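# Move sample box into freezer rack on window bench

## Task

Pick up the sample box on the shelved bench by the door, carry it to the freezer rack standing on the shelved bench by the window, and push it fully into a free slot of that rack. Failure if any of these happen: the rack does not stay on its bench, any of the other boxes is not fully inside the rack at the end, or the sample box contacts the floor. Afterwards open the gripper and back the robot away. The robot must not topple or finish leaning. The result only counts if it stays in place without the robot holding it.

## Robot and tools

ROBOT. A LinearBot: an omnidirectional wheeled base with a column about 1.75 m high. A carriage rides 1.0 m along the column (lift_m) and carries two identical six-joint arms, each with a two-finger gripper. Arm bases sit about 0.57 m + lift_m above the floor; parts of the carriage hang roughly 0.15 m lower. A hand can reach 0.78 m from its shoulder but only about 0.38 m below its arm base. A hand is about 0.16 m long, 0.1 m wide, 0.14 m with fingers open. Parked arm joints 1..6 = 0, 0.05, 0.05, 1.45, 0, 0; parked, the robot is about 0.95 m wide and 0.7 m long. Cameras: carriage_camera (fixed, forward, tilted ~20 degrees down), left_wrist_camera and right_wrist_camera (looking out past the fingertips). Camera and parked fingertips rise up to ~0.45 m above the arm bases. The wheel motors are strong (7 N m). Loose objects may occasionally get a small push from outside.

FRAMES. Base frame: origin on the floor below the base centre, x forward, y left, z up. left_hand and right_hand are reported in it: the midpoint between that hand's finger pads, with quat_wxyz rotating base axes into hand axes (hand z along the fingers, fingers open along hand y; pointing straight up with joints 1, 5, 6 at 0 gives (1,0,0,0)). Odometry frame = base frame at scene start; base_odometry counts wheel rotation only, so slip shows as motion. Heading is left-positive, -3.142 to 3.142.

execute_actions(actions, cameras). actions is a list holding one action, or empty (then it only reports state and images). An action may have base, joints, or both; their motions begin together and may finish at different times. base holds exactly one relative offset from where the base last measured itself: translate_m (metres, forward +, -2 to 2), strafe_m (metres, left +, -2 to 2) or rotate_rad (radians, counter-clockwise +, -6.3 to 6.3). joints is a single dict, keyed by joint name, of absolute targets (not offsets): lift_m 0 to 1 m; per arm (prefix left_ or right_): joint1_rad -2.617 to 3.054 (yaw about vertical, 0 forward, + left); joint2_rad 0 to 3.141 (shoulder: 0 upper arm back and level, 1.57 vertical, 3.14 forward and level); joint3_rad 0 to 3.141 (elbow, 0 folded, 3.14 straight); joint4_rad -1.57 to 1.57 (wrist pitch, + lifts fingertips); joint5_rad -1.57 to 1.57 (wrist yaw, + swings fingertips to the RIGHT, opposite to joint1); joint6_rad -2.094 to 2.094 (roll about finger axis, + clockwise viewed from forearm); gripper_m 0 to 0.093 m (pad gap). Done tolerances: lift 0.004, joints 1 and 5 and 6 0.02, joints 2 and 3 0.055, joint 4 0.04, gripper 0.004. Any unknown key or out-of-range value rejects the whole call with no motion. Omitted joints or base may keep driving toward earlier targets without the status showing it. cameras: list of camera names or "all"; omitted/null = all, [] = none. Example: {"base": {"translate_m": 0.3}, "joints": {"lift_m": 0.5}}.

wait(seconds 0 to 10): commands nothing, returns the same as an empty action. zoom_image(camera, region [x0,y0,x1,y1] pixels from top-left, at most 504x504): enlarges part of that camera's latest full image. read_manual(section "licences"): URDF licence texts only. finished_scene(scene): ends the current scene by number, irreversibly, after the last command has been held; the task must be met and stay met.

RESULTS. base_status and joint_status describe how each commanded motion ended. "done": reached (for the base, wheels turned the full amount, slip included; tiny moves may stop short and still say done). "off_target": at rest away from target, maybe still pushing; a gripper holding an object usually reads this. "contact_stop"/"time_out": target dropped, holding where it stopped. "joint command not followed" (often with "cause:") means an arm's targets were withheld, e.g. for near self-collision or arm-to-arm closeness; the gripper target still runs; those joints show "not_followed" and may be retried each action. To escape, move only the withheld arm well away first, the other arm in a later call. on_its_own covers what this call did not command; "held at" is a held target, not the position. If a stop is reported, later motion calls in that same reply are skipped. motor_effort is percent of maximum, + toward higher joint values, bracket = peak in last action; readings have fixed per-motor error and noise. Rising lift effort means load; lift effort steadily dropping while lowering means a hand or load is resting on something. drive_wheels clearly higher at rest than after free driving means the base is pressing on something. Joint torques are drive outputs with offsets, noise and friction. "ARM HIT" means an arm struck the robot hard.

CONTACT AND SAFETY. Base drives stop on high wheel effort or an arm joint pushed out of place, but arms are not monitored during turns and often not when arm joints are commanded too; the base can roll ~0.3 m after an arm touches something. Stops arrive late or not at all; a sudden stop can topple carried items. After being blocked, reverse about 0.2 m (or turn back), again if still pressed; a retry may itself stop spuriously. The base can slip under a table edge and the column hit it; reversing into such an edge can tip the robot. Arms and grippers never stop on contact: a blocked arm keeps pushing and snaps to target once free. Hand readings drift from truth, more at long reach; a level hand sags 10 to 17 cm under 1 kg, and a fully straight arm may not lift 1 kg. Finger force is about 45 to 60 N per pad. Never let the arms collide or press on each other. Tipping: worst with carriage high, arms extended, loads, pulling, or abrupt stops; ~1.5 kg per hand with both arms forward can tip it; only images reveal a lean.

HEAT. Extended arms heat quickly, even empty, and holding continues while you think. MOTOR HOT from 75 °C; at 90 °C that arm pauses 10 s (OVER-TEMPERATURE FAULT, joints show "limit_stop_at_motor_heat"; resend targets); at 100 °C the arm goes limp and drops. Keep arms tucked when possible.

Avoid dropping the box, slamming, hard pushes, knocking the rack or other boxes off, and leaving the robot tilted. Fewer, quicker motions are better.

Each tool is called after "Call:" as name([rows], argument=value, ...), one row to a line, values as JSON.

## Session

Call:
execute_actions(actions=[])

Scene clock: 0.00 s.
Joint torques (N m, as the arm reports them, + toward a larger angle): no reading
base_odometry: x=+0.000 y=+0.000 heading=+0.000 (m, m, rad; odometry frame)
base_status: not commanded
joint_positions: lift_m=+0.297 left_joint1_rad=+0.021 left_joint2_rad=+0.058 left_joint3_rad=+0.041 left_joint4_rad=+1.436 left_joint5_rad=+0.049 left_joint6_rad=-0.015 left_gripper_m=+0.094 right_joint1_rad=+0.024 right_joint2_rad=+0.042 right_joint3_rad=+0.036 right_joint4_rad=+1.414 right_joint5_rad=-0.041 right_joint6_rad=-0.056 right_gripper_m=+0.095
joint_status: not commanded
motor_effort: lift_m=+23 drive_wheels=+3 (%)
left_hand: x=+0.2984 y=+0.3104 z=+1.2925 quat_wxyz=(+0.997, +0.023, +0.076, +0.001) (m; base frame)
right_hand: x=+0.3001 y=-0.3100 z=+1.2904 quat_wxyz=(+0.996, -0.024, +0.081, -0.015) (m; base frame)
pictures: carriage_camera, left_wrist_camera, right_wrist_camera
Images, in order (width x height): carriage_camera 504x504, left_wrist_camera 504x504, right_wrist_camera 504x504.

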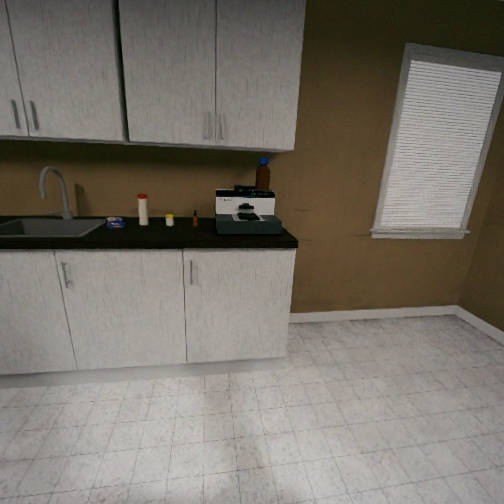

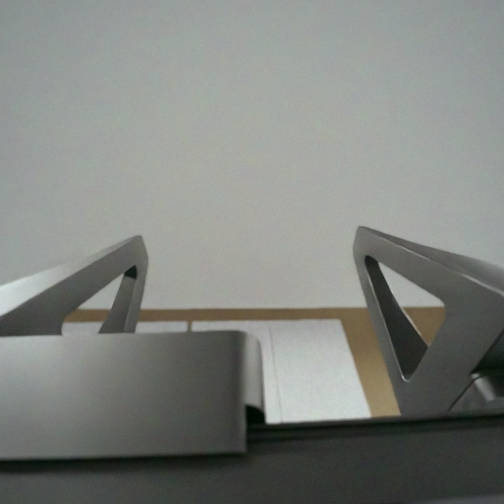

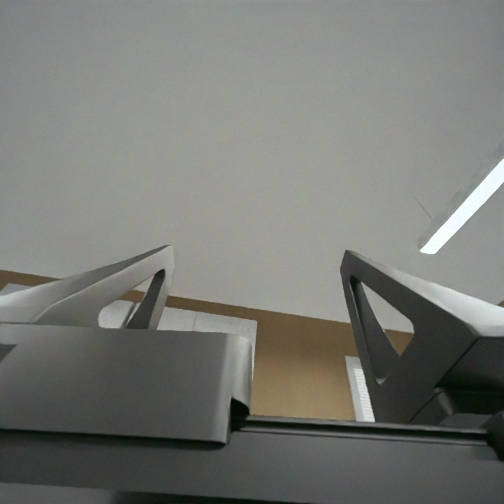

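Call:
execute_actions([
  {"base":{"rotate_rad":-1.4}},
], cameras=["carriage_camera"])

Scene clock: 7.97 s.
Joint torques (N m, as the arm reports them, + toward a larger angle): left_arm=[-0.37  3.13  6.47 -0.07 -0.08 -0.04] | right_arm=[ 0.    4.37  5.99 -0.1   0.12  0.08]
base_odometry: x=+0.000 y=+0.000 heading=-1.400 (m, m, rad; odometry frame)
base_status: done
joint_positions: lift_m=+0.297 left_joint1_rad=+0.021 left_joint2_rad=+0.058 left_joint3_rad=+0.041 left_joint4_rad=+1.434 left_joint5_rad=+0.049 left_joint6_rad=-0.015 left_gripper_m=+0.094 right_joint1_rad=+0.024 right_joint2_rad=+0.042 right_joint3_rad=+0.036 right_joint4_rad=+1.414 right_joint5_rad=-0.041 right_joint6_rad=-0.056 right_gripper_m=+0.095
joint_status: not commanded
motor_effort: lift_m=+23(23) drive_wheels=+9(18) (%)
left_hand: x=+0.2986 y=+0.3105 z=+1.2925 quat_wxyz=(+0.997, +0.023, +0.077, +0.001) (m; base frame)
right_hand: x=+0.3001 y=-0.3100 z=+1.2904 quat_wxyz=(+0.996, -0.024, +0.081, -0.015) (m; base frame)
pictures: carriage_camera
Images, in order (width x height): carriage_camera 504x504.

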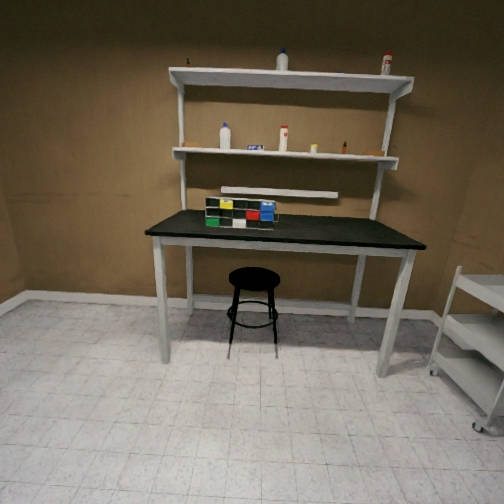

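Call:
zoom_image(camera="carriage_camera", region=[180, 170, 300, 260])

Call:
execute_actions([
  {"base":{"rotate_rad":-1.5}},
], cameras=["carriage_camera"])

Region (180, 170, 300, 260) of carriage_camera's 504x504 image, scaled by 4.200, with more detail than that image has; it fills the top 378 rows of this view, and the rest is white.

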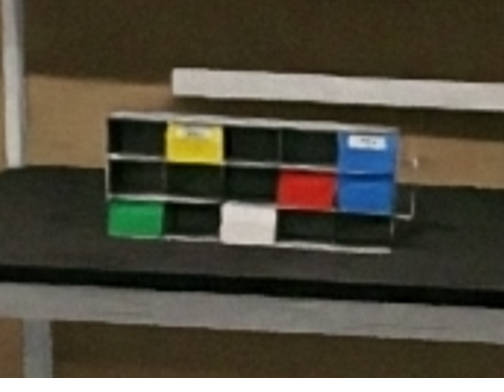

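Scene clock: 14.97 s.
Joint torques (N m, as the arm reports them, + toward a larger angle): left_arm=[-0.4   3.07  6.41 -0.09 -0.09 -0.05] | right_arm=[ 0.    4.45  6.03 -0.07  0.12  0.08]
base_odometry: x=+0.000 y=+0.000 heading=-2.899 (m, m, rad; odometry frame)
base_status: done
joint_positions: lift_m=+0.297 left_joint1_rad=+0.021 left_joint2_rad=+0.058 left_joint3_rad=+0.041 left_joint4_rad=+1.434 left_joint5_rad=+0.049 left_joint6_rad=-0.015 left_gripper_m=+0.094 right_joint1_rad=+0.024 right_joint2_rad=+0.042 right_joint3_rad=+0.036 right_joint4_rad=+1.413 right_joint5_rad=-0.041 right_joint6_rad=-0.056 right_gripper_m=+0.095
joint_status: not commanded
motor_effort: lift_m=+23(23) drive_wheels=+8(17) (%)
left_hand: x=+0.2986 y=+0.3105 z=+1.2925 quat_wxyz=(+0.997, +0.023, +0.077, +0.001) (m; base frame)
right_hand: x=+0.3002 y=-0.3100 z=+1.2904 quat_wxyz=(+0.996, -0.024, +0.081, -0.015) (m; base frame)
pictures: carriage_camera
Images, in order (width x height): carriage_camera 504x504.

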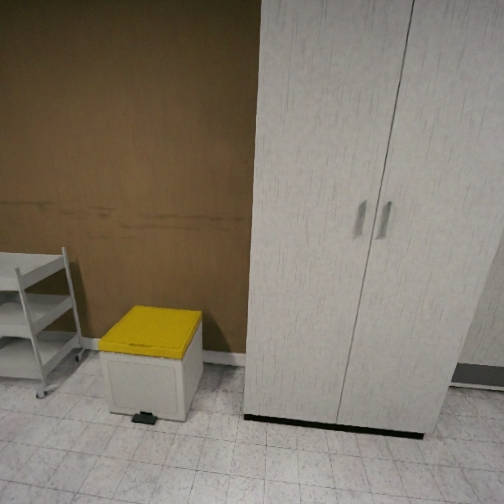

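Call:
execute_actions([
  {"base":{"rotate_rad":-1.6}},
], cameras=["carriage_camera"])

Scene clock: 20.60 s.
Joint torques (N m, as the arm reports them, + toward a larger angle): left_arm=[-0.39  3.09  6.43 -0.1  -0.09 -0.05] | right_arm=[-0.01  4.38  6.01 -0.02  0.12  0.08]
base_odometry: x=+0.000 y=+0.000 heading=+1.784 (m, m, rad; odometry frame)
base_status: done
joint_positions: lift_m=+0.297 left_joint1_rad=+0.021 left_joint2_rad=+0.058 left_joint3_rad=+0.041 left_joint4_rad=+1.434 left_joint5_rad=+0.049 left_joint6_rad=-0.015 left_gripper_m=+0.094 right_joint1_rad=+0.024 right_joint2_rad=+0.042 right_joint3_rad=+0.036 right_joint4_rad=+1.413 right_joint5_rad=-0.041 right_joint6_rad=-0.056 right_gripper_m=+0.095
joint_status: not commanded
motor_effort: lift_m=+23(23) drive_wheels=+7(16) (%)
left_hand: x=+0.2987 y=+0.3105 z=+1.2925 quat_wxyz=(+0.997, +0.023, +0.077, +0.001) (m; base frame)
right_hand: x=+0.3003 y=-0.3100 z=+1.2904 quat_wxyz=(+0.996, -0.024, +0.081, -0.015) (m; base frame)
pictures: carriage_camera
Images, in order (width x height): carriage_camera 504x504.

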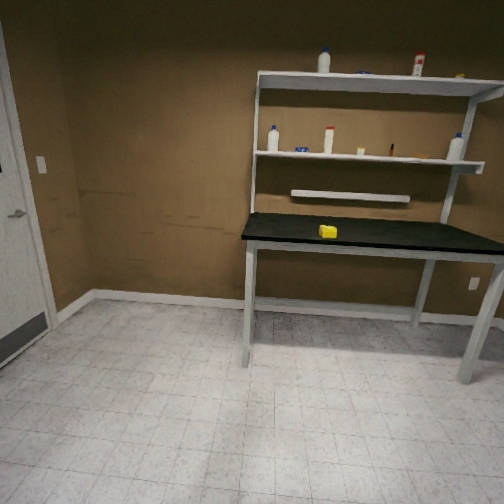

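Call:
zoom_image(camera="carriage_camera", region=[280, 200, 380, 270])

Call:
execute_actions([
  {"base":{"rotate_rad":-0.13}},
], cameras=["carriage_camera"])

Region (280, 200, 380, 270) of carriage_camera's 504x504 image, scaled by 5.040, with more detail than that image has; it fills the top 353 rows of this view, and the rest is white.

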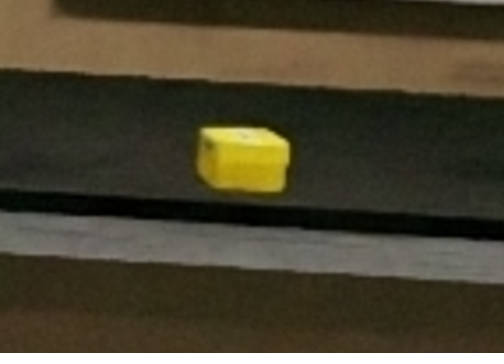

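Scene clock: 40.70 s.
Joint torques (N m, as the arm reports them, + toward a larger angle): left_arm=[-0.37  3.13  6.43 -0.08 -0.09 -0.05] | right_arm=[ 0.    4.44  5.91 -0.07  0.13  0.09]
base_odometry: x=+0.000 y=+0.000 heading=+1.655 (m, m, rad; odometry frame)
base_status: done
joint_positions: lift_m=+0.297 left_joint1_rad=+0.021 left_joint2_rad=+0.058 left_joint3_rad=+0.041 left_joint4_rad=+1.434 left_joint5_rad=+0.049 left_joint6_rad=-0.015 left_gripper_m=+0.094 right_joint1_rad=+0.024 right_joint2_rad=+0.042 right_joint3_rad=+0.036 right_joint4_rad=+1.413 right_joint5_rad=-0.041 right_joint6_rad=-0.056 right_gripper_m=+0.095
joint_status: not commanded
motor_effort: lift_m=+23(23) drive_wheels=+9(15) (%)
left_hand: x=+0.2986 y=+0.3105 z=+1.2925 quat_wxyz=(+0.997, +0.023, +0.077, +0.001) (m; base frame)
right_hand: x=+0.3003 y=-0.3100 z=+1.2904 quat_wxyz=(+0.996, -0.024, +0.081, -0.015) (m; base frame)
pictures: carriage_camera
Images, in order (width x height): carriage_camera 504x504.

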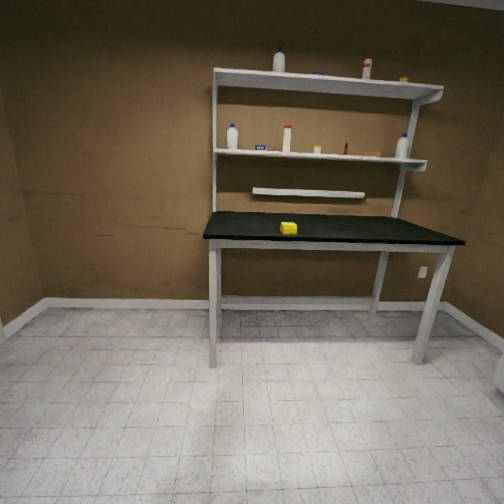

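Call:
execute_actions([
  {"base":{"rotate_rad":0.09},"joints":{"right_joint1_rad":0,"right_joint2_rad":1.0,"right_joint3_rad":0.5,"right_joint4_rad":0.1,"right_joint5_rad":0,"right_joint6_rad":0,"right_gripper_m":0.093}},
], cameras=[])

Call:
execute_actions([
  {"base":{"translate_m":0.6}},
], cameras=["carriage_camera","right_wrist_camera"])

Scene clock: 79.93 s.
Joint torques (N m, as the arm reports them, + toward a larger angle): left_arm=[-0.38  3.12  6.41 -0.08 -0.09 -0.05] | right_arm=[-0.56 -2.31  8.54  2.21  0.15  0.15]
base_odometry: x=+0.000 y=+0.000 heading=+1.744 (m, m, rad; odometry frame)
base_status: done
joint_positions: lift_m=+0.297 left_joint1_rad=+0.021 left_joint2_rad=+0.058 left_joint3_rad=+0.041 left_joint4_rad=+1.434 left_joint5_rad=+0.049 left_joint6_rad=-0.015 left_gripper_m=+0.094 right_joint1_rad=+0.006 right_joint2_rad=+0.989 right_joint3_rad=+0.493 right_joint4_rad=+0.099 right_joint5_rad=-0.005 right_joint6_rad=-0.009 right_gripper_m=+0.093
joint_status: all done
motor_effort: lift_m=+23(23) drive_wheels=-5(6) (%)
left_hand: x=+0.2987 y=+0.3105 z=+1.2925 quat_wxyz=(+0.997, +0.023, +0.077, +0.001) (m; base frame)
right_hand: x=+0.6042 y=-0.3152 z=+1.0402 quat_wxyz=(+0.554, -0.007, +0.833, +0.001) (m; base frame)
pictures: none
No camera images: the call's "cameras" was empty. Leave "cameras" out to get every camera's image.

Scene clock: 83.43 s.
Joint torques (N m, as the arm reports them, + toward a larger angle): left_arm=[-0.37  3.1   6.5  -0.08 -0.09 -0.05] | right_arm=[-0.57 -2.38  8.36  2.21  0.15  0.15]
base_odometry: x=-0.103 y=+0.591 heading=+1.744 (m, m, rad; odometry frame)
base_status: done
joint_positions: lift_m=+0.297 left_joint1_rad=+0.021 left_joint2_rad=+0.058 left_joint3_rad=+0.041 left_joint4_rad=+1.434 left_joint5_rad=+0.049 left_joint6_rad=-0.015 left_gripper_m=+0.094 right_joint1_rad=+0.006 right_joint2_rad=+0.989 right_joint3_rad=+0.493 right_joint4_rad=+0.099 right_joint5_rad=-0.005 right_joint6_rad=-0.009 right_gripper_m=+0.093
joint_status: not commanded
motor_effort: lift_m=+23(23) drive_wheels=-6(19) (%)
left_hand: x=+0.2986 y=+0.3105 z=+1.2925 quat_wxyz=(+0.997, +0.023, +0.077, +0.001) (m; base frame)
right_hand: x=+0.6042 y=-0.3152 z=+1.0402 quat_wxyz=(+0.554, -0.007, +0.833, +0.001) (m; base frame)
pictures: carriage_camera, right_wrist_camera
Images, in order (width x height): carriage_camera 504x504, right_wrist_camera 504x504.

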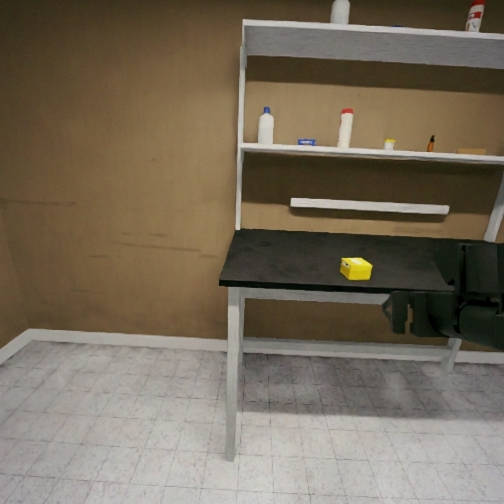

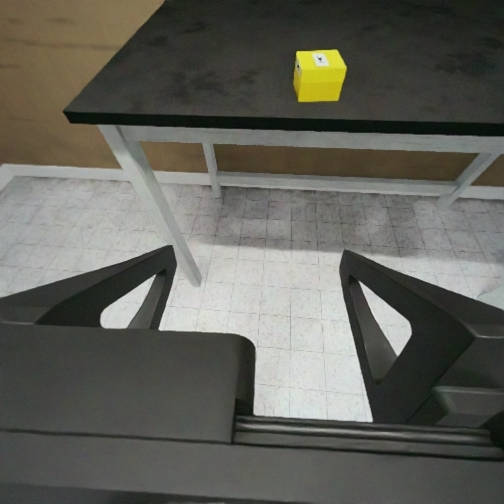

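Call:
execute_actions([
  {"base":{"strafe_m":-0.08}},
], cameras=[])

Call:
execute_actions([
  {"base":{"translate_m":0.28},"joints":{"lift_m":0.24}},
], cameras=["carriage_camera","right_wrist_camera"])

Scene clock: 102.47 s.
Joint torques (N m, as the arm reports them, + toward a larger angle): left_arm=[-0.35  3.11  6.44 -0.08 -0.08 -0.05] | right_arm=[-0.56 -2.25  8.45  2.19  0.14  0.15]
base_odometry: x=-0.024 y=+0.605 heading=+1.744 (m, m, rad; odometry frame)
base_status: done
joint_positions: lift_m=+0.297 left_joint1_rad=+0.021 left_joint2_rad=+0.058 left_joint3_rad=+0.041 left_joint4_rad=+1.434 left_joint5_rad=+0.049 left_joint6_rad=-0.015 left_gripper_m=+0.094 right_joint1_rad=+0.006 right_joint2_rad=+0.989 right_joint3_rad=+0.493 right_joint4_rad=+0.099 right_joint5_rad=-0.005 right_joint6_rad=-0.009 right_gripper_m=+0.093
joint_status: not commanded
motor_effort: lift_m=+23(23) drive_wheels=+0(14) (%)
left_hand: x=+0.2988 y=+0.3105 z=+1.2924 quat_wxyz=(+0.997, +0.023, +0.077, +0.001) (m; base frame)
right_hand: x=+0.6043 y=-0.3152 z=+1.0403 quat_wxyz=(+0.554, -0.007, +0.832, +0.001) (m; base frame)
pictures: none
No camera images: the call's "cameras" was empty. Leave "cameras" out to get every camera's image.

Scene clock: 104.87 s.
Joint torques (N m, as the arm reports them, + toward a larger angle): left_arm=[-0.39  3.13  6.43 -0.09 -0.09 -0.05] | right_arm=[-0.58 -2.34  8.39  2.23  0.14  0.15]
base_odometry: x=-0.072 y=+0.881 heading=+1.743 (m, m, rad; odometry frame)
base_status: done
joint_positions: lift_m=+0.240 left_joint1_rad=+0.021 left_joint2_rad=+0.058 left_joint3_rad=+0.041 left_joint4_rad=+1.435 left_joint5_rad=+0.049 left_joint6_rad=-0.015 left_gripper_m=+0.094 right_joint1_rad=+0.006 right_joint2_rad=+0.989 right_joint3_rad=+0.493 right_joint4_rad=+0.095 right_joint5_rad=-0.005 right_joint6_rad=-0.009 right_gripper_m=+0.093
joint_status: all done
motor_effort: lift_m=+20(21) drive_wheels=-3(13) (%)
left_hand: x=+0.2986 y=+0.3105 z=+1.2355 quat_wxyz=(+0.997, +0.023, +0.077, +0.001) (m; base frame)
right_hand: x=+0.6039 y=-0.3152 z=+0.9824 quat_wxyz=(+0.552, -0.007, +0.834, +0.001) (m; base frame)
pictures: carriage_camera, right_wrist_camera
Images, in order (width x height): carriage_camera 504x504, right_wrist_camera 504x504.

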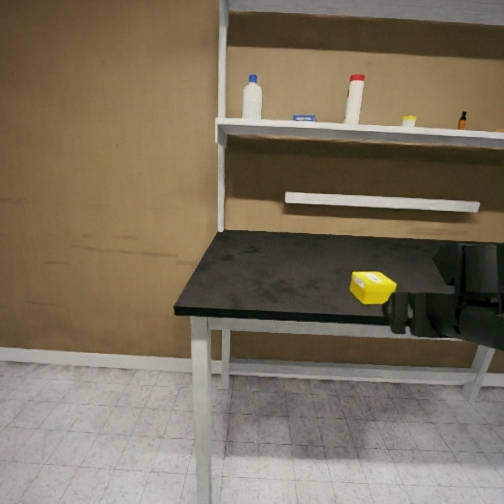

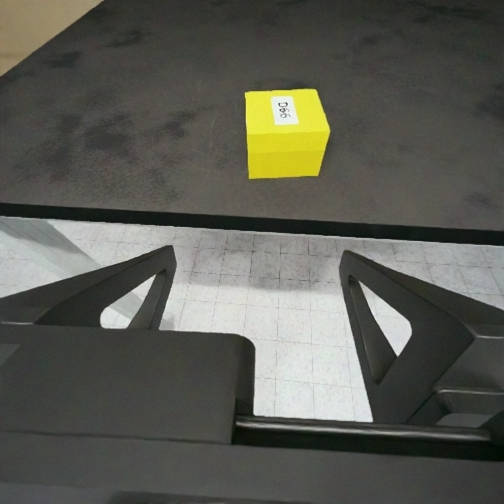

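Call:
execute_actions([
  {"base":{"strafe_m":-0.025},"joints":{"lift_m":0.205}},
], cameras=[])

Call:
execute_actions([
  {"base":{"translate_m":0.11}},
], cameras=["carriage_camera","right_wrist_camera"])

Scene clock: 131.83 s.
Joint torques (N m, as the arm reports them, + toward a larger angle): left_arm=[-0.38  3.15  6.44 -0.08 -0.09 -0.05] | right_arm=[-0.56 -2.4   8.34  2.21  0.14  0.15]
base_odometry: x=-0.047 y=+0.885 heading=+1.743 (m, m, rad; odometry frame)
base_status: done
joint_positions: lift_m=+0.205 left_joint1_rad=+0.021 left_joint2_rad=+0.058 left_joint3_rad=+0.041 left_joint4_rad=+1.434 left_joint5_rad=+0.049 left_joint6_rad=-0.015 left_gripper_m=+0.094 right_joint1_rad=+0.006 right_joint2_rad=+0.989 right_joint3_rad=+0.493 right_joint4_rad=+0.095 right_joint5_rad=-0.004 right_joint6_rad=-0.009 right_gripper_m=+0.093
joint_status: all done
motor_effort: lift_m=+20(21) drive_wheels=-2(14) (%)
left_hand: x=+0.2986 y=+0.3105 z=+1.2005 quat_wxyz=(+0.997, +0.023, +0.077, +0.001) (m; base frame)
right_hand: x=+0.6039 y=-0.3153 z=+0.9475 quat_wxyz=(+0.552, -0.007, +0.834, +0.001) (m; base frame)
pictures: none
No camera images: the call's "cameras" was empty. Leave "cameras" out to get every camera's image.

Scene clock: 133.43 s.
Joint torques (N m, as the arm reports them, + toward a larger angle): left_arm=[-0.39  3.14  6.44 -0.08 -0.09 -0.04] | right_arm=[-0.57 -2.3   8.41  2.2   0.14  0.15]
base_odometry: x=-0.066 y=+0.994 heading=+1.743 (m, m, rad; odometry frame)
base_status: done
joint_positions: lift_m=+0.205 left_joint1_rad=+0.021 left_joint2_rad=+0.058 left_joint3_rad=+0.041 left_joint4_rad=+1.434 left_joint5_rad=+0.049 left_joint6_rad=-0.015 left_gripper_m=+0.094 right_joint1_rad=+0.006 right_joint2_rad=+0.989 right_joint3_rad=+0.493 right_joint4_rad=+0.096 right_joint5_rad=-0.004 right_joint6_rad=-0.009 right_gripper_m=+0.093
joint_status: not commanded
motor_effort: lift_m=+20(20) drive_wheels=-3(12) (%)
left_hand: x=+0.2986 y=+0.3105 z=+1.2005 quat_wxyz=(+0.997, +0.023, +0.077, +0.001) (m; base frame)
right_hand: x=+0.6040 y=-0.3153 z=+0.9477 quat_wxyz=(+0.553, -0.007, +0.833, +0.001) (m; base frame)
pictures: carriage_camera, right_wrist_camera
Images, in order (width x height): carriage_camera 504x504, right_wrist_camera 504x504.

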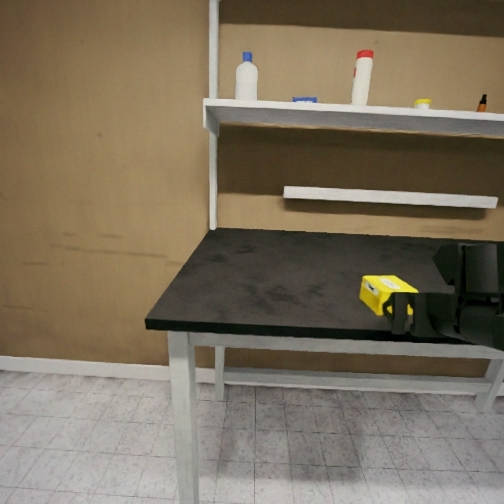

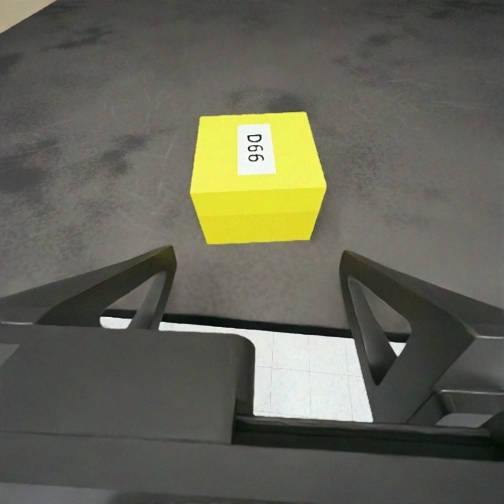

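Call:
execute_actions([
  {"base":{"translate_m":0.056}},
], cameras=["carriage_camera","right_wrist_camera"])

Scene clock: 167.93 s.
Joint torques (N m, as the arm reports them, + toward a larger angle): left_arm=[-0.38  3.11  6.41 -0.08 -0.09 -0.04] | right_arm=[-0.6  -2.32  8.37  2.21  0.14  0.15]
base_odometry: x=-0.075 y=+1.049 heading=+1.742 (m, m, rad; odometry frame)
base_status: done
joint_positions: lift_m=+0.205 left_joint1_rad=+0.021 left_joint2_rad=+0.058 left_joint3_rad=+0.041 left_joint4_rad=+1.434 left_joint5_rad=+0.049 left_joint6_rad=-0.015 left_gripper_m=+0.094 right_joint1_rad=+0.006 right_joint2_rad=+0.989 right_joint3_rad=+0.493 right_joint4_rad=+0.097 right_joint5_rad=-0.004 right_joint6_rad=-0.009 right_gripper_m=+0.093
joint_status: not commanded
motor_effort: lift_m=+20(20) drive_wheels=-2(13) (%)
left_hand: x=+0.2986 y=+0.3105 z=+1.2005 quat_wxyz=(+0.997, +0.023, +0.077, +0.001) (m; base frame)
right_hand: x=+0.6040 y=-0.3153 z=+0.9478 quat_wxyz=(+0.553, -0.007, +0.833, +0.001) (m; base frame)
pictures: carriage_camera, right_wrist_camera
Images, in order (width x height): carriage_camera 504x504, right_wrist_camera 504x504.

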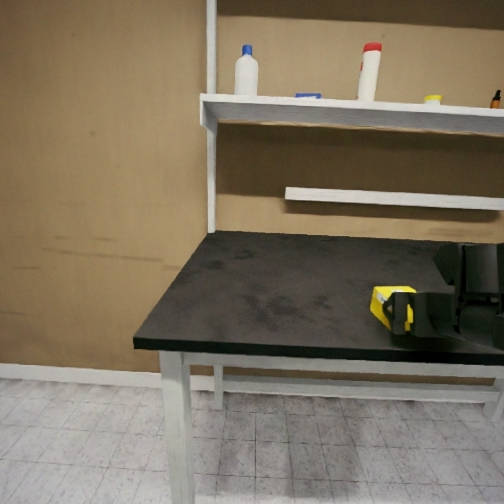

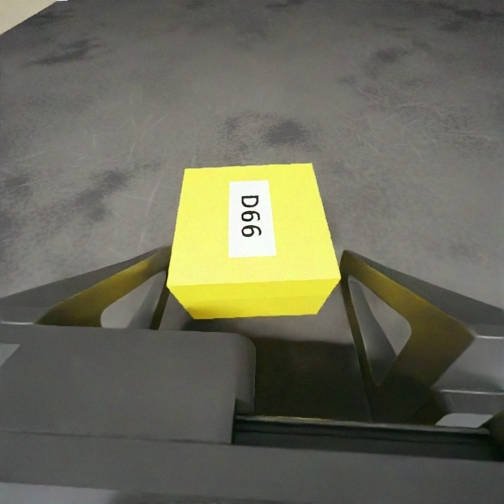

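Call:
execute_actions([
  {"joints":{"right_gripper_m":0.06}},
], cameras=["right_wrist_camera"])

Call:
execute_actions([
  {"joints":{"lift_m":0.26}},
], cameras=["carriage_camera","right_wrist_camera"])

Scene clock: 172.80 s.
Joint torques (N m, as the arm reports them, + toward a larger angle): left_arm=[-0.38  3.12  6.44 -0.08 -0.09 -0.04] | right_arm=[-0.58 -2.29  8.39  2.21  0.14  0.16]
base_odometry: x=-0.075 y=+1.049 heading=+1.742 (m, m, rad; odometry frame)
base_status: not commanded
joint_positions: lift_m=+0.205 left_joint1_rad=+0.021 left_joint2_rad=+0.058 left_joint3_rad=+0.041 left_joint4_rad=+1.434 left_joint5_rad=+0.049 left_joint6_rad=-0.015 left_gripper_m=+0.094 right_joint1_rad=+0.006 right_joint2_rad=+0.989 right_joint3_rad=+0.493 right_joint4_rad=+0.097 right_joint5_rad=-0.004 right_joint6_rad=-0.009 right_gripper_m=+0.076
joint_status: right_gripper_m off_target (ended at +0.076, target +0.060)
motor_effort: lift_m=+20(20) drive_wheels=-4(3) (%)
left_hand: x=+0.2986 y=+0.3105 z=+1.2005 quat_wxyz=(+0.997, +0.023, +0.077, +0.001) (m; base frame)
right_hand: x=+0.6040 y=-0.3153 z=+0.9478 quat_wxyz=(+0.553, -0.007, +0.833, +0.001) (m; base frame)
pictures: right_wrist_camera
Images, in order (width x height): right_wrist_camera 504x504.

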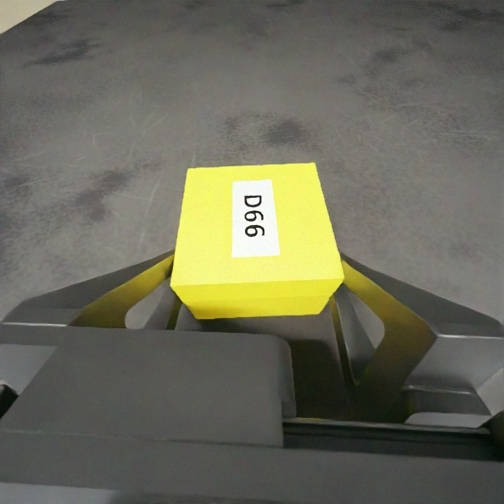

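Scene clock: 173.57 s.
Joint torques (N m, as the arm reports them, + toward a larger angle): left_arm=[-0.38  3.12  6.42 -0.09 -0.08 -0.05] | right_arm=[-0.61 -2.22  8.4   2.32  0.13  0.16]
base_odometry: x=-0.075 y=+1.049 heading=+1.742 (m, m, rad; odometry frame)
base_status: not commanded
joint_positions: lift_m=+0.260 left_joint1_rad=+0.021 left_joint2_rad=+0.058 left_joint3_rad=+0.041 left_joint4_rad=+1.434 left_joint5_rad=+0.049 left_joint6_rad=-0.015 left_gripper_m=+0.094 right_joint1_rad=+0.006 right_joint2_rad=+0.989 right_joint3_rad=+0.493 right_joint4_rad=+0.088 right_joint5_rad=-0.004 right_joint6_rad=-0.009 right_gripper_m=+0.076
joint_status: all done
motor_effort: lift_m=+24(30) drive_wheels=+6(4) (%)
left_hand: x=+0.2987 y=+0.3105 z=+1.2549 quat_wxyz=(+0.997, +0.023, +0.077, +0.001) (m; base frame)
right_hand: x=+0.6032 y=-0.3153 z=+1.0003 quat_wxyz=(+0.549, -0.007, +0.836, +0.001) (m; base frame)
pictures: carriage_camera, right_wrist_camera
Images, in order (width x height): carriage_camera 504x504, right_wrist_camera 504x504.

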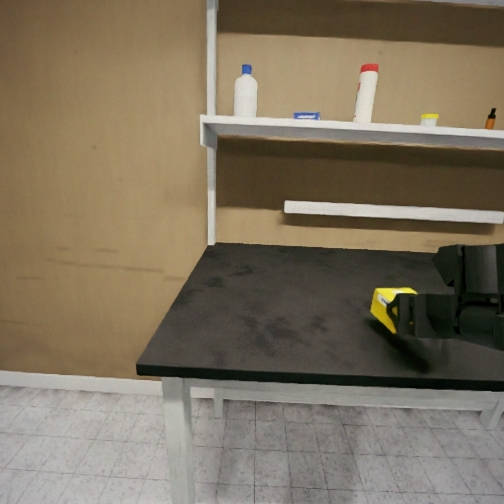

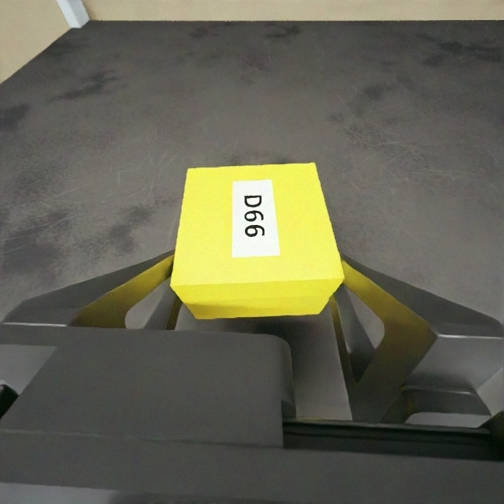

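Call:
execute_actions([
  {"base":{"translate_m":-1.6}},
], cameras=["right_wrist_camera"])

Call:
execute_actions([
  {"base":{"rotate_rad":-3.1416}},
], cameras=["carriage_camera","right_wrist_camera"])

Scene clock: 218.33 s.
Joint torques (N m, as the arm reports them, + toward a larger angle): left_arm=[-0.38  3.15  6.45 -0.08 -0.09 -0.05] | right_arm=[-0.57 -2.43  8.38  2.33  0.14  0.15]
base_odometry: x=+0.198 y=-0.528 heading=+1.742 (m, m, rad; odometry frame)
base_status: done
joint_positions: lift_m=+0.260 left_joint1_rad=+0.021 left_joint2_rad=+0.058 left_joint3_rad=+0.041 left_joint4_rad=+1.433 left_joint5_rad=+0.049 left_joint6_rad=-0.015 left_gripper_m=+0.094 right_joint1_rad=+0.006 right_joint2_rad=+0.989 right_joint3_rad=+0.493 right_joint4_rad=+0.086 right_joint5_rad=-0.004 right_joint6_rad=-0.009 right_gripper_m=+0.076
joint_status: not commanded
motor_effort: lift_m=+24(24) drive_wheels=+0(21) (%)
left_hand: x=+0.2990 y=+0.3105 z=+1.2549 quat_wxyz=(+0.997, +0.023, +0.078, +0.001) (m; base frame)
right_hand: x=+0.6030 y=-0.3154 z=+0.9997 quat_wxyz=(+0.548, -0.007, +0.836, +0.001) (m; base frame)
pictures: right_wrist_camera
Images, in order (width x height): right_wrist_camera 504x504.

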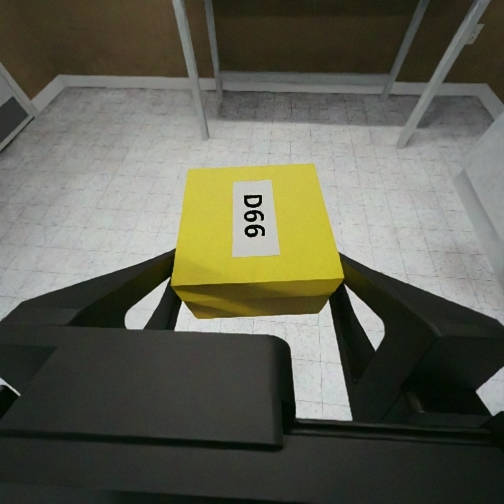

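Scene clock: 222.60 s.
Joint torques (N m, as the arm reports them, + toward a larger angle): left_arm=[-0.38  3.1   6.38 -0.05 -0.09 -0.05] | right_arm=[-0.23 -2.35  8.39  2.33  0.09  0.15]
base_odometry: x=+0.198 y=-0.527 heading=-1.399 (m, m, rad; odometry frame)
base_status: done
joint_positions: lift_m=+0.260 left_joint1_rad=+0.021 left_joint2_rad=+0.058 left_joint3_rad=+0.041 left_joint4_rad=+1.431 left_joint5_rad=+0.049 left_joint6_rad=-0.015 left_gripper_m=+0.094 right_joint1_rad=+0.002 right_joint2_rad=+0.989 right_joint3_rad=+0.493 right_joint4_rad=+0.085 right_joint5_rad=+0.000 right_joint6_rad=-0.009 right_gripper_m=+0.076
joint_status: not commanded
motor_effort: lift_m=+25(25) drive_wheels=+7(18) (%)
left_hand: x=+0.2995 y=+0.3105 z=+1.2548 quat_wxyz=(+0.997, +0.023, +0.079, +0.001) (m; base frame)
right_hand: x=+0.6029 y=-0.3173 z=+0.9997 quat_wxyz=(+0.548, -0.005, +0.836, -0.002) (m; base frame)
pictures: carriage_camera, right_wrist_camera
Images, in order (width x height): carriage_camera 504x504, right_wrist_camera 504x504.

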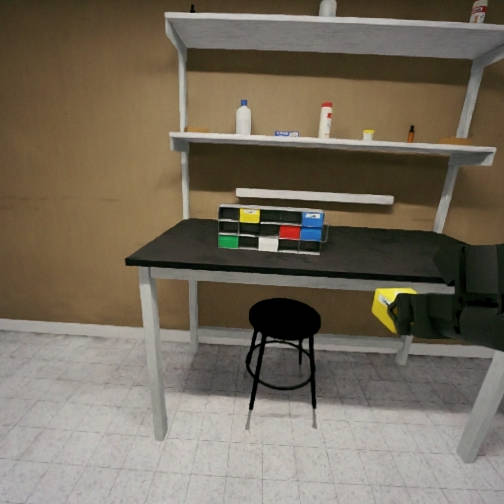

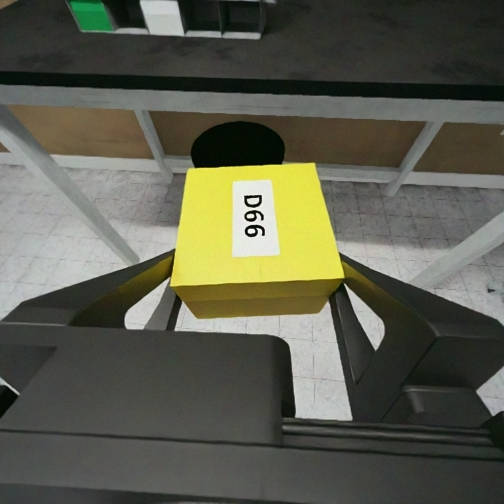

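Call:
zoom_image(camera="carriage_camera", region=[200, 190, 350, 290])

Region (200, 190, 350, 290) of carriage_camera's 504x504 image, scaled by 3.360, with more detail than that image has.

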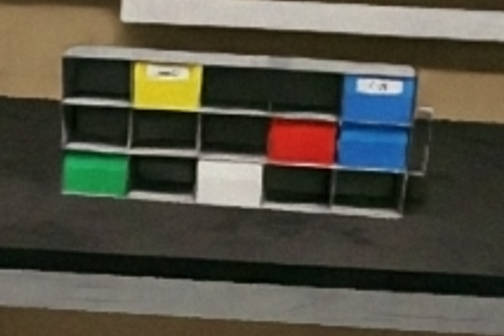

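Call:
execute_actions([
  {"base":{"rotate_rad":-0.05},"joints":{"right_joint1_rad":-0.1,"right_joint2_rad":1.41,"right_joint3_rad":0.757,"right_joint4_rad":0.265}},
], cameras=[])

Call:
execute_actions([
  {"base":{"strafe_m":0.27}},
], cameras=[])

Call:
execute_actions([
  {"base":{"translate_m":0.28}},
], cameras=["carriage_camera","right_wrist_camera"])

Scene clock: 246.73 s.
Joint torques (N m, as the arm reports them, + toward a larger angle): left_arm=[-0.39  3.15  6.39 -0.06 -0.09 -0.05] | right_arm=[ 0.2  -7.2   8.26  2.4   0.08  0.15]
base_odometry: x=+0.198 y=-0.527 heading=-1.449 (m, m, rad; odometry frame)
base_status: done
joint_positions: lift_m=+0.260 left_joint1_rad=+0.021 left_joint2_rad=+0.058 left_joint3_rad=+0.041 left_joint4_rad=+1.431 left_joint5_rad=+0.049 left_joint6_rad=-0.015 left_gripper_m=+0.094 right_joint1_rad=-0.101 right_joint2_rad=+1.410 right_joint3_rad=+0.748 right_joint4_rad=+0.242 right_joint5_rad=+0.001 right_joint6_rad=-0.009 right_gripper_m=+0.076
joint_status: all done
motor_effort: lift_m=+25(25) drive_wheels=+9(15) (%)
left_hand: x=+0.2994 y=+0.3105 z=+1.2548 quat_wxyz=(+0.997, +0.023, +0.079, +0.001) (m; base frame)
right_hand: x=+0.6888 y=-0.3618 z=+0.9980 quat_wxyz=(+0.543, +0.039, +0.838, -0.030) (m; base frame)
pictures: none
No camera images: the call's "cameras" was empty. Leave "cameras" out to get every camera's image.

Scene clock: 249.20 s.
Joint torques (N m, as the arm reports them, + toward a larger angle): left_arm=[-0.39  3.08  6.44 -0.04 -0.08 -0.04] | right_arm=[ 0.12 -7.25  8.33  2.39  0.07  0.15]
base_odometry: x=+0.466 y=-0.495 heading=-1.449 (m, m, rad; odometry frame)
base_status: done
joint_positions: lift_m=+0.260 left_joint1_rad=+0.021 left_joint2_rad=+0.058 left_joint3_rad=+0.041 left_joint4_rad=+1.432 left_joint5_rad=+0.049 left_joint6_rad=-0.015 left_gripper_m=+0.094 right_joint1_rad=-0.101 right_joint2_rad=+1.410 right_joint3_rad=+0.748 right_joint4_rad=+0.243 right_joint5_rad=+0.001 right_joint6_rad=-0.009 right_gripper_m=+0.076
joint_status: not commanded
motor_effort: lift_m=+24(25) drive_wheels=-5(17) (%)
left_hand: x=+0.2993 y=+0.3105 z=+1.2548 quat_wxyz=(+0.997, +0.023, +0.078, +0.001) (m; base frame)
right_hand: x=+0.6888 y=-0.3618 z=+0.9981 quat_wxyz=(+0.544, +0.039, +0.838, -0.030) (m; base frame)
pictures: none
No camera images: the call's "cameras" was empty. Leave "cameras" out to get every camera's image.

Scene clock: 251.60 s.
Joint torques (N m, as the arm reports them, + toward a larger angle): left_arm=[-0.37  3.12  6.41 -0.05 -0.09 -0.05] | right_arm=[ 0.15 -7.28  8.24  2.35  0.08  0.15]
base_odometry: x=+0.500 y=-0.773 heading=-1.449 (m, m, rad; odometry frame)
base_status: done
joint_positions: lift_m=+0.260 left_joint1_rad=+0.021 left_joint2_rad=+0.058 left_joint3_rad=+0.041 left_joint4_rad=+1.432 left_joint5_rad=+0.049 left_joint6_rad=-0.015 left_gripper_m=+0.094 right_joint1_rad=-0.101 right_joint2_rad=+1.410 right_joint3_rad=+0.748 right_joint4_rad=+0.245 right_joint5_rad=+0.001 right_joint6_rad=-0.009 right_gripper_m=+0.076
joint_status: not commanded
motor_effort: lift_m=+25(24) drive_wheels=-5(14) (%)
left_hand: x=+0.2993 y=+0.3105 z=+1.2548 quat_wxyz=(+0.997, +0.023, +0.078, +0.001) (m; base frame)
right_hand: x=+0.6890 y=-0.3620 z=+0.9985 quat_wxyz=(+0.544, +0.039, +0.837, -0.030) (m; base frame)
pictures: carriage_camera, right_wrist_camera
Images, in order (width x height): carriage_camera 504x504, right_wrist_camera 504x504.

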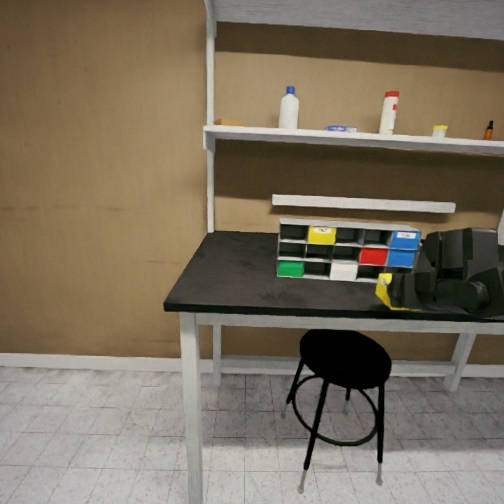

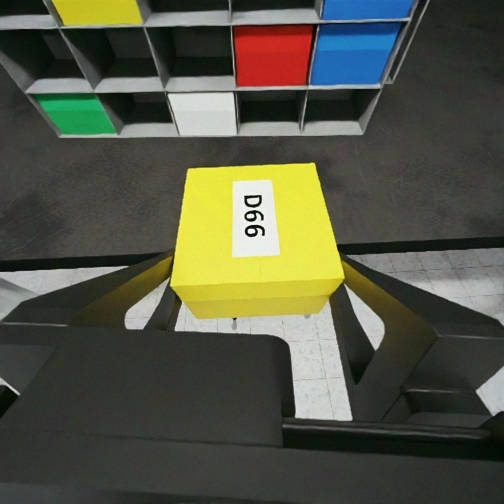

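Call:
execute_actions([
  {"base":{"rotate_rad":-0.045},"joints":{"right_joint1_rad":-0.115,"right_joint4_rad":0.285,"lift_m":0.216}},
], cameras=[])

Call:
execute_actions([
  {"base":{"strafe_m":0.024}},
], cameras=[])

Call:
execute_actions([
  {"base":{"translate_m":0.15}},
], cameras=["carriage_camera","right_wrist_camera"])

Scene clock: 293.63 s.
Joint torques (N m, as the arm reports them, + toward a larger angle): left_arm=[-0.35  3.12  6.46 -0.06 -0.09 -0.05] | right_arm=[-0.4  -7.28  8.26  2.41  0.08  0.15]
base_odometry: x=+0.500 y=-0.773 heading=-1.493 (m, m, rad; odometry frame)
base_status: done
joint_positions: lift_m=+0.216 left_joint1_rad=+0.021 left_joint2_rad=+0.058 left_joint3_rad=+0.041 left_joint4_rad=+1.433 left_joint5_rad=+0.049 left_joint6_rad=-0.015 left_gripper_m=+0.094 right_joint1_rad=-0.113 right_joint2_rad=+1.410 right_joint3_rad=+0.748 right_joint4_rad=+0.261 right_joint5_rad=+0.001 right_joint6_rad=-0.009 right_gripper_m=+0.076
joint_status: all done
motor_effort: lift_m=+20(21) drive_wheels=-5(11) (%)
left_hand: x=+0.2989 y=+0.3105 z=+1.2114 quat_wxyz=(+0.997, +0.023, +0.078, +0.001) (m; base frame)
right_hand: x=+0.6900 y=-0.3670 z=+0.9587 quat_wxyz=(+0.551, +0.044, +0.833, -0.034) (m; base frame)
pictures: none
No camera images: the call's "cameras" was empty. Leave "cameras" out to get every camera's image.

Scene clock: 294.60 s.
Joint torques (N m, as the arm reports them, + toward a larger angle): left_arm=[-0.34  3.12  6.44 -0.07 -0.1  -0.05] | right_arm=[-0.27 -7.22  8.31  2.44  0.09  0.15]
base_odometry: x=+0.524 y=-0.771 heading=-1.494 (m, m, rad; odometry frame)
base_status: done
joint_positions: lift_m=+0.216 left_joint1_rad=+0.021 left_joint2_rad=+0.058 left_joint3_rad=+0.041 left_joint4_rad=+1.433 left_joint5_rad=+0.049 left_joint6_rad=-0.015 left_gripper_m=+0.094 right_joint1_rad=-0.113 right_joint2_rad=+1.410 right_joint3_rad=+0.748 right_joint4_rad=+0.262 right_joint5_rad=+0.001 right_joint6_rad=-0.009 right_gripper_m=+0.076
joint_status: not commanded
motor_effort: lift_m=+20(20) drive_wheels=+5(6) (%)
left_hand: x=+0.2989 y=+0.3105 z=+1.2114 quat_wxyz=(+0.997, +0.023, +0.078, +0.001) (m; base frame)
right_hand: x=+0.6901 y=-0.3671 z=+0.9589 quat_wxyz=(+0.551, +0.044, +0.832, -0.034) (m; base frame)
pictures: none
No camera images: the call's "cameras" was empty. Leave "cameras" out to get every camera's image.

Scene clock: 296.43 s.
Joint torques (N m, as the arm reports them, + toward a larger angle): left_arm=[-0.39  3.12  6.42 -0.08 -0.1  -0.05] | right_arm=[-0.22 -7.42  8.23  2.36  0.09  0.15]
base_odometry: x=+0.536 y=-0.921 heading=-1.493 (m, m, rad; odometry frame)
base_status: done
joint_positions: lift_m=+0.216 left_joint1_rad=+0.021 left_joint2_rad=+0.058 left_joint3_rad=+0.041 left_joint4_rad=+1.433 left_joint5_rad=+0.049 left_joint6_rad=-0.015 left_gripper_m=+0.094 right_joint1_rad=-0.113 right_joint2_rad=+1.410 right_joint3_rad=+0.748 right_joint4_rad=+0.265 right_joint5_rad=+0.001 right_joint6_rad=-0.009 right_gripper_m=+0.076
joint_status: not commanded
motor_effort: lift_m=+20(20) drive_wheels=-4(13) (%)
left_hand: x=+0.2989 y=+0.3105 z=+1.2114 quat_wxyz=(+0.997, +0.023, +0.078, +0.001) (m; base frame)
right_hand: x=+0.6904 y=-0.3671 z=+0.9595 quat_wxyz=(+0.552, +0.043, +0.832, -0.034) (m; base frame)
pictures: carriage_camera, right_wrist_camera
Images, in order (width x height): carriage_camera 504x504, right_wrist_camera 504x504.

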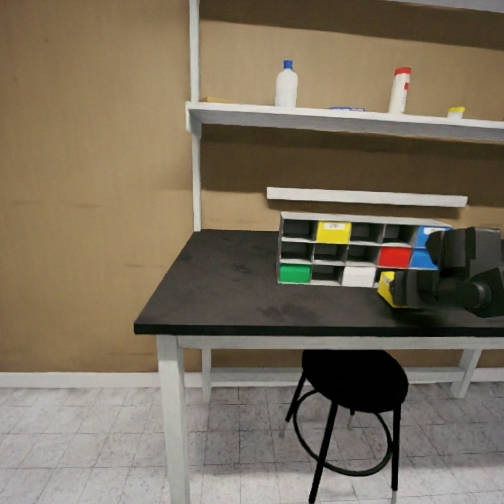

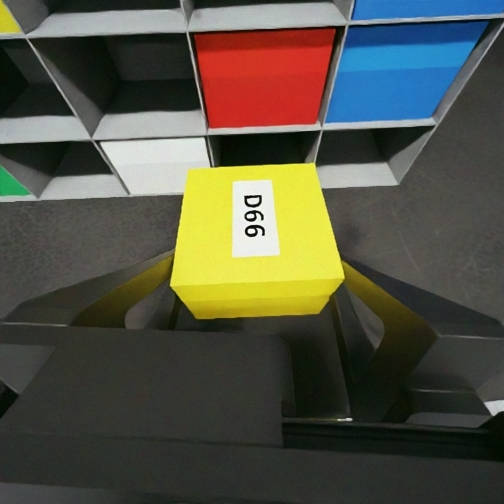

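Call:
zoom_image(camera="right_wrist_camera", region=[80, 100, 450, 220])

Region (80, 100, 450, 220) of right_wrist_camera's 504x504 image, scaled by 1.362, with more detail than that image has; it fills the top 163 rows of this view, and the rest is white.

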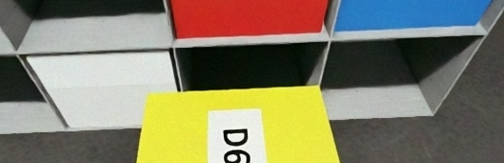

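Call:
zoom_image(camera="right_wrist_camera", region=[170, 100, 350, 200])

Call:
zoom_image(camera="right_wrist_camera", region=[70, 110, 250, 210])

Region (170, 100, 350, 200) of right_wrist_camera's 504x504 image, scaled by 2.800, with more detail than that image has.

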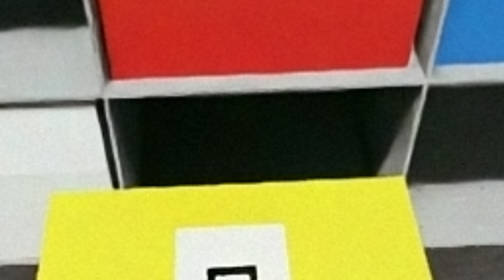

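Region (70, 110, 250, 210) of right_wrist_camera's 504x504 image, scaled by 2.800, with more detail than that image has.

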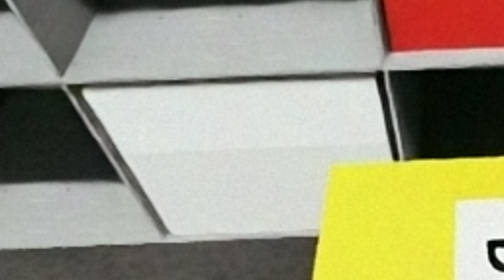

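Call:
execute_actions([
  {"base":{"strafe_m":-0.011},"joints":{"lift_m":0.208}},
], cameras=["right_wrist_camera"])

Call:
execute_actions([
  {"base":{"translate_m":0.032}},
], cameras=["carriage_camera","right_wrist_camera"])

Call:
zoom_image(camera="right_wrist_camera", region=[160, 110, 350, 210])

Scene clock: 325.23 s.
Joint torques (N m, as the arm reports them, + toward a larger angle): left_arm=[-0.43  3.11  6.45 -0.05 -0.09 -0.05] | right_arm=[-0.18 -7.24  8.28  2.39  0.09  0.15]
base_odometry: x=+0.525 y=-0.922 heading=-1.492 (m, m, rad; odometry frame)
base_status: done
joint_positions: lift_m=+0.208 left_joint1_rad=+0.021 left_joint2_rad=+0.058 left_joint3_rad=+0.041 left_joint4_rad=+1.433 left_joint5_rad=+0.049 left_joint6_rad=-0.015 left_gripper_m=+0.094 right_joint1_rad=-0.113 right_joint2_rad=+1.410 right_joint3_rad=+0.748 right_joint4_rad=+0.266 right_joint5_rad=+0.000 right_joint6_rad=-0.008 right_gripper_m=+0.076
joint_status: all done
motor_effort: lift_m=+20(19) drive_wheels=-4(10) (%)
left_hand: x=+0.2989 y=+0.3105 z=+1.2034 quat_wxyz=(+0.997, +0.023, +0.078, +0.001) (m; base frame)
right_hand: x=+0.6906 y=-0.3669 z=+0.9519 quat_wxyz=(+0.553, +0.043, +0.831, -0.033) (m; base frame)
pictures: right_wrist_camera
Images, in order (width x height): right_wrist_camera 504x504.

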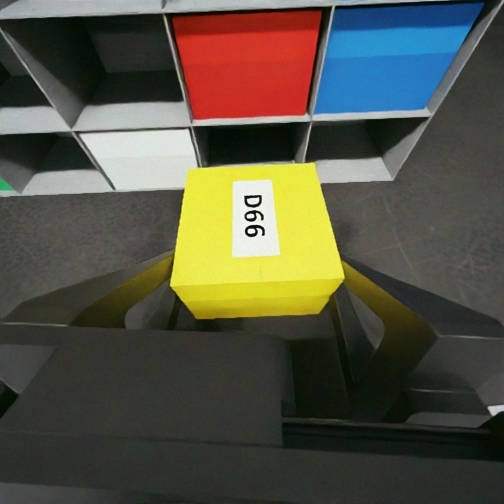

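Scene clock: 326.30 s.
Joint torques (N m, as the arm reports them, + toward a larger angle): left_arm=[-0.37  3.14  6.4  -0.09 -0.09 -0.05] | right_arm=[-0.28 -7.33  8.38  2.36  0.1   0.15]
base_odometry: x=+0.527 y=-0.954 heading=-1.493 (m, m, rad; odometry frame)
base_status: done
joint_positions: lift_m=+0.208 left_joint1_rad=+0.021 left_joint2_rad=+0.058 left_joint3_rad=+0.041 left_joint4_rad=+1.434 left_joint5_rad=+0.049 left_joint6_rad=-0.015 left_gripper_m=+0.094 right_joint1_rad=-0.113 right_joint2_rad=+1.410 right_joint3_rad=+0.748 right_joint4_rad=+0.266 right_joint5_rad=+0.000 right_joint6_rad=-0.008 right_gripper_m=+0.076
joint_status: not commanded
motor_effort: lift_m=+20(20) drive_wheels=-3(13) (%)
left_hand: x=+0.2986 y=+0.3105 z=+1.2035 quat_wxyz=(+0.997, +0.023, +0.077, +0.001) (m; base frame)
right_hand: x=+0.6906 y=-0.3669 z=+0.9519 quat_wxyz=(+0.553, +0.043, +0.831, -0.033) (m; base frame)
pictures: carriage_camera, right_wrist_camera
Images, in order (width x height): carriage_camera 504x504, right_wrist_camera 504x504.

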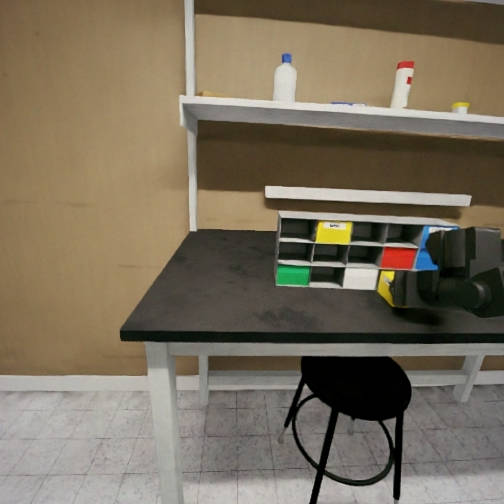

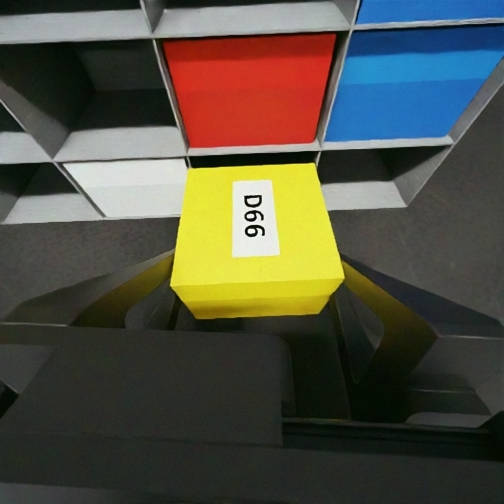

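Region (160, 110, 350, 210) of right_wrist_camera's 504x504 image, scaled by 2.653, with more detail than that image has; it fills the top 265 rows of this view, and the rest is white.

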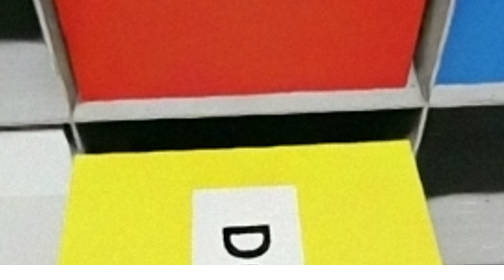

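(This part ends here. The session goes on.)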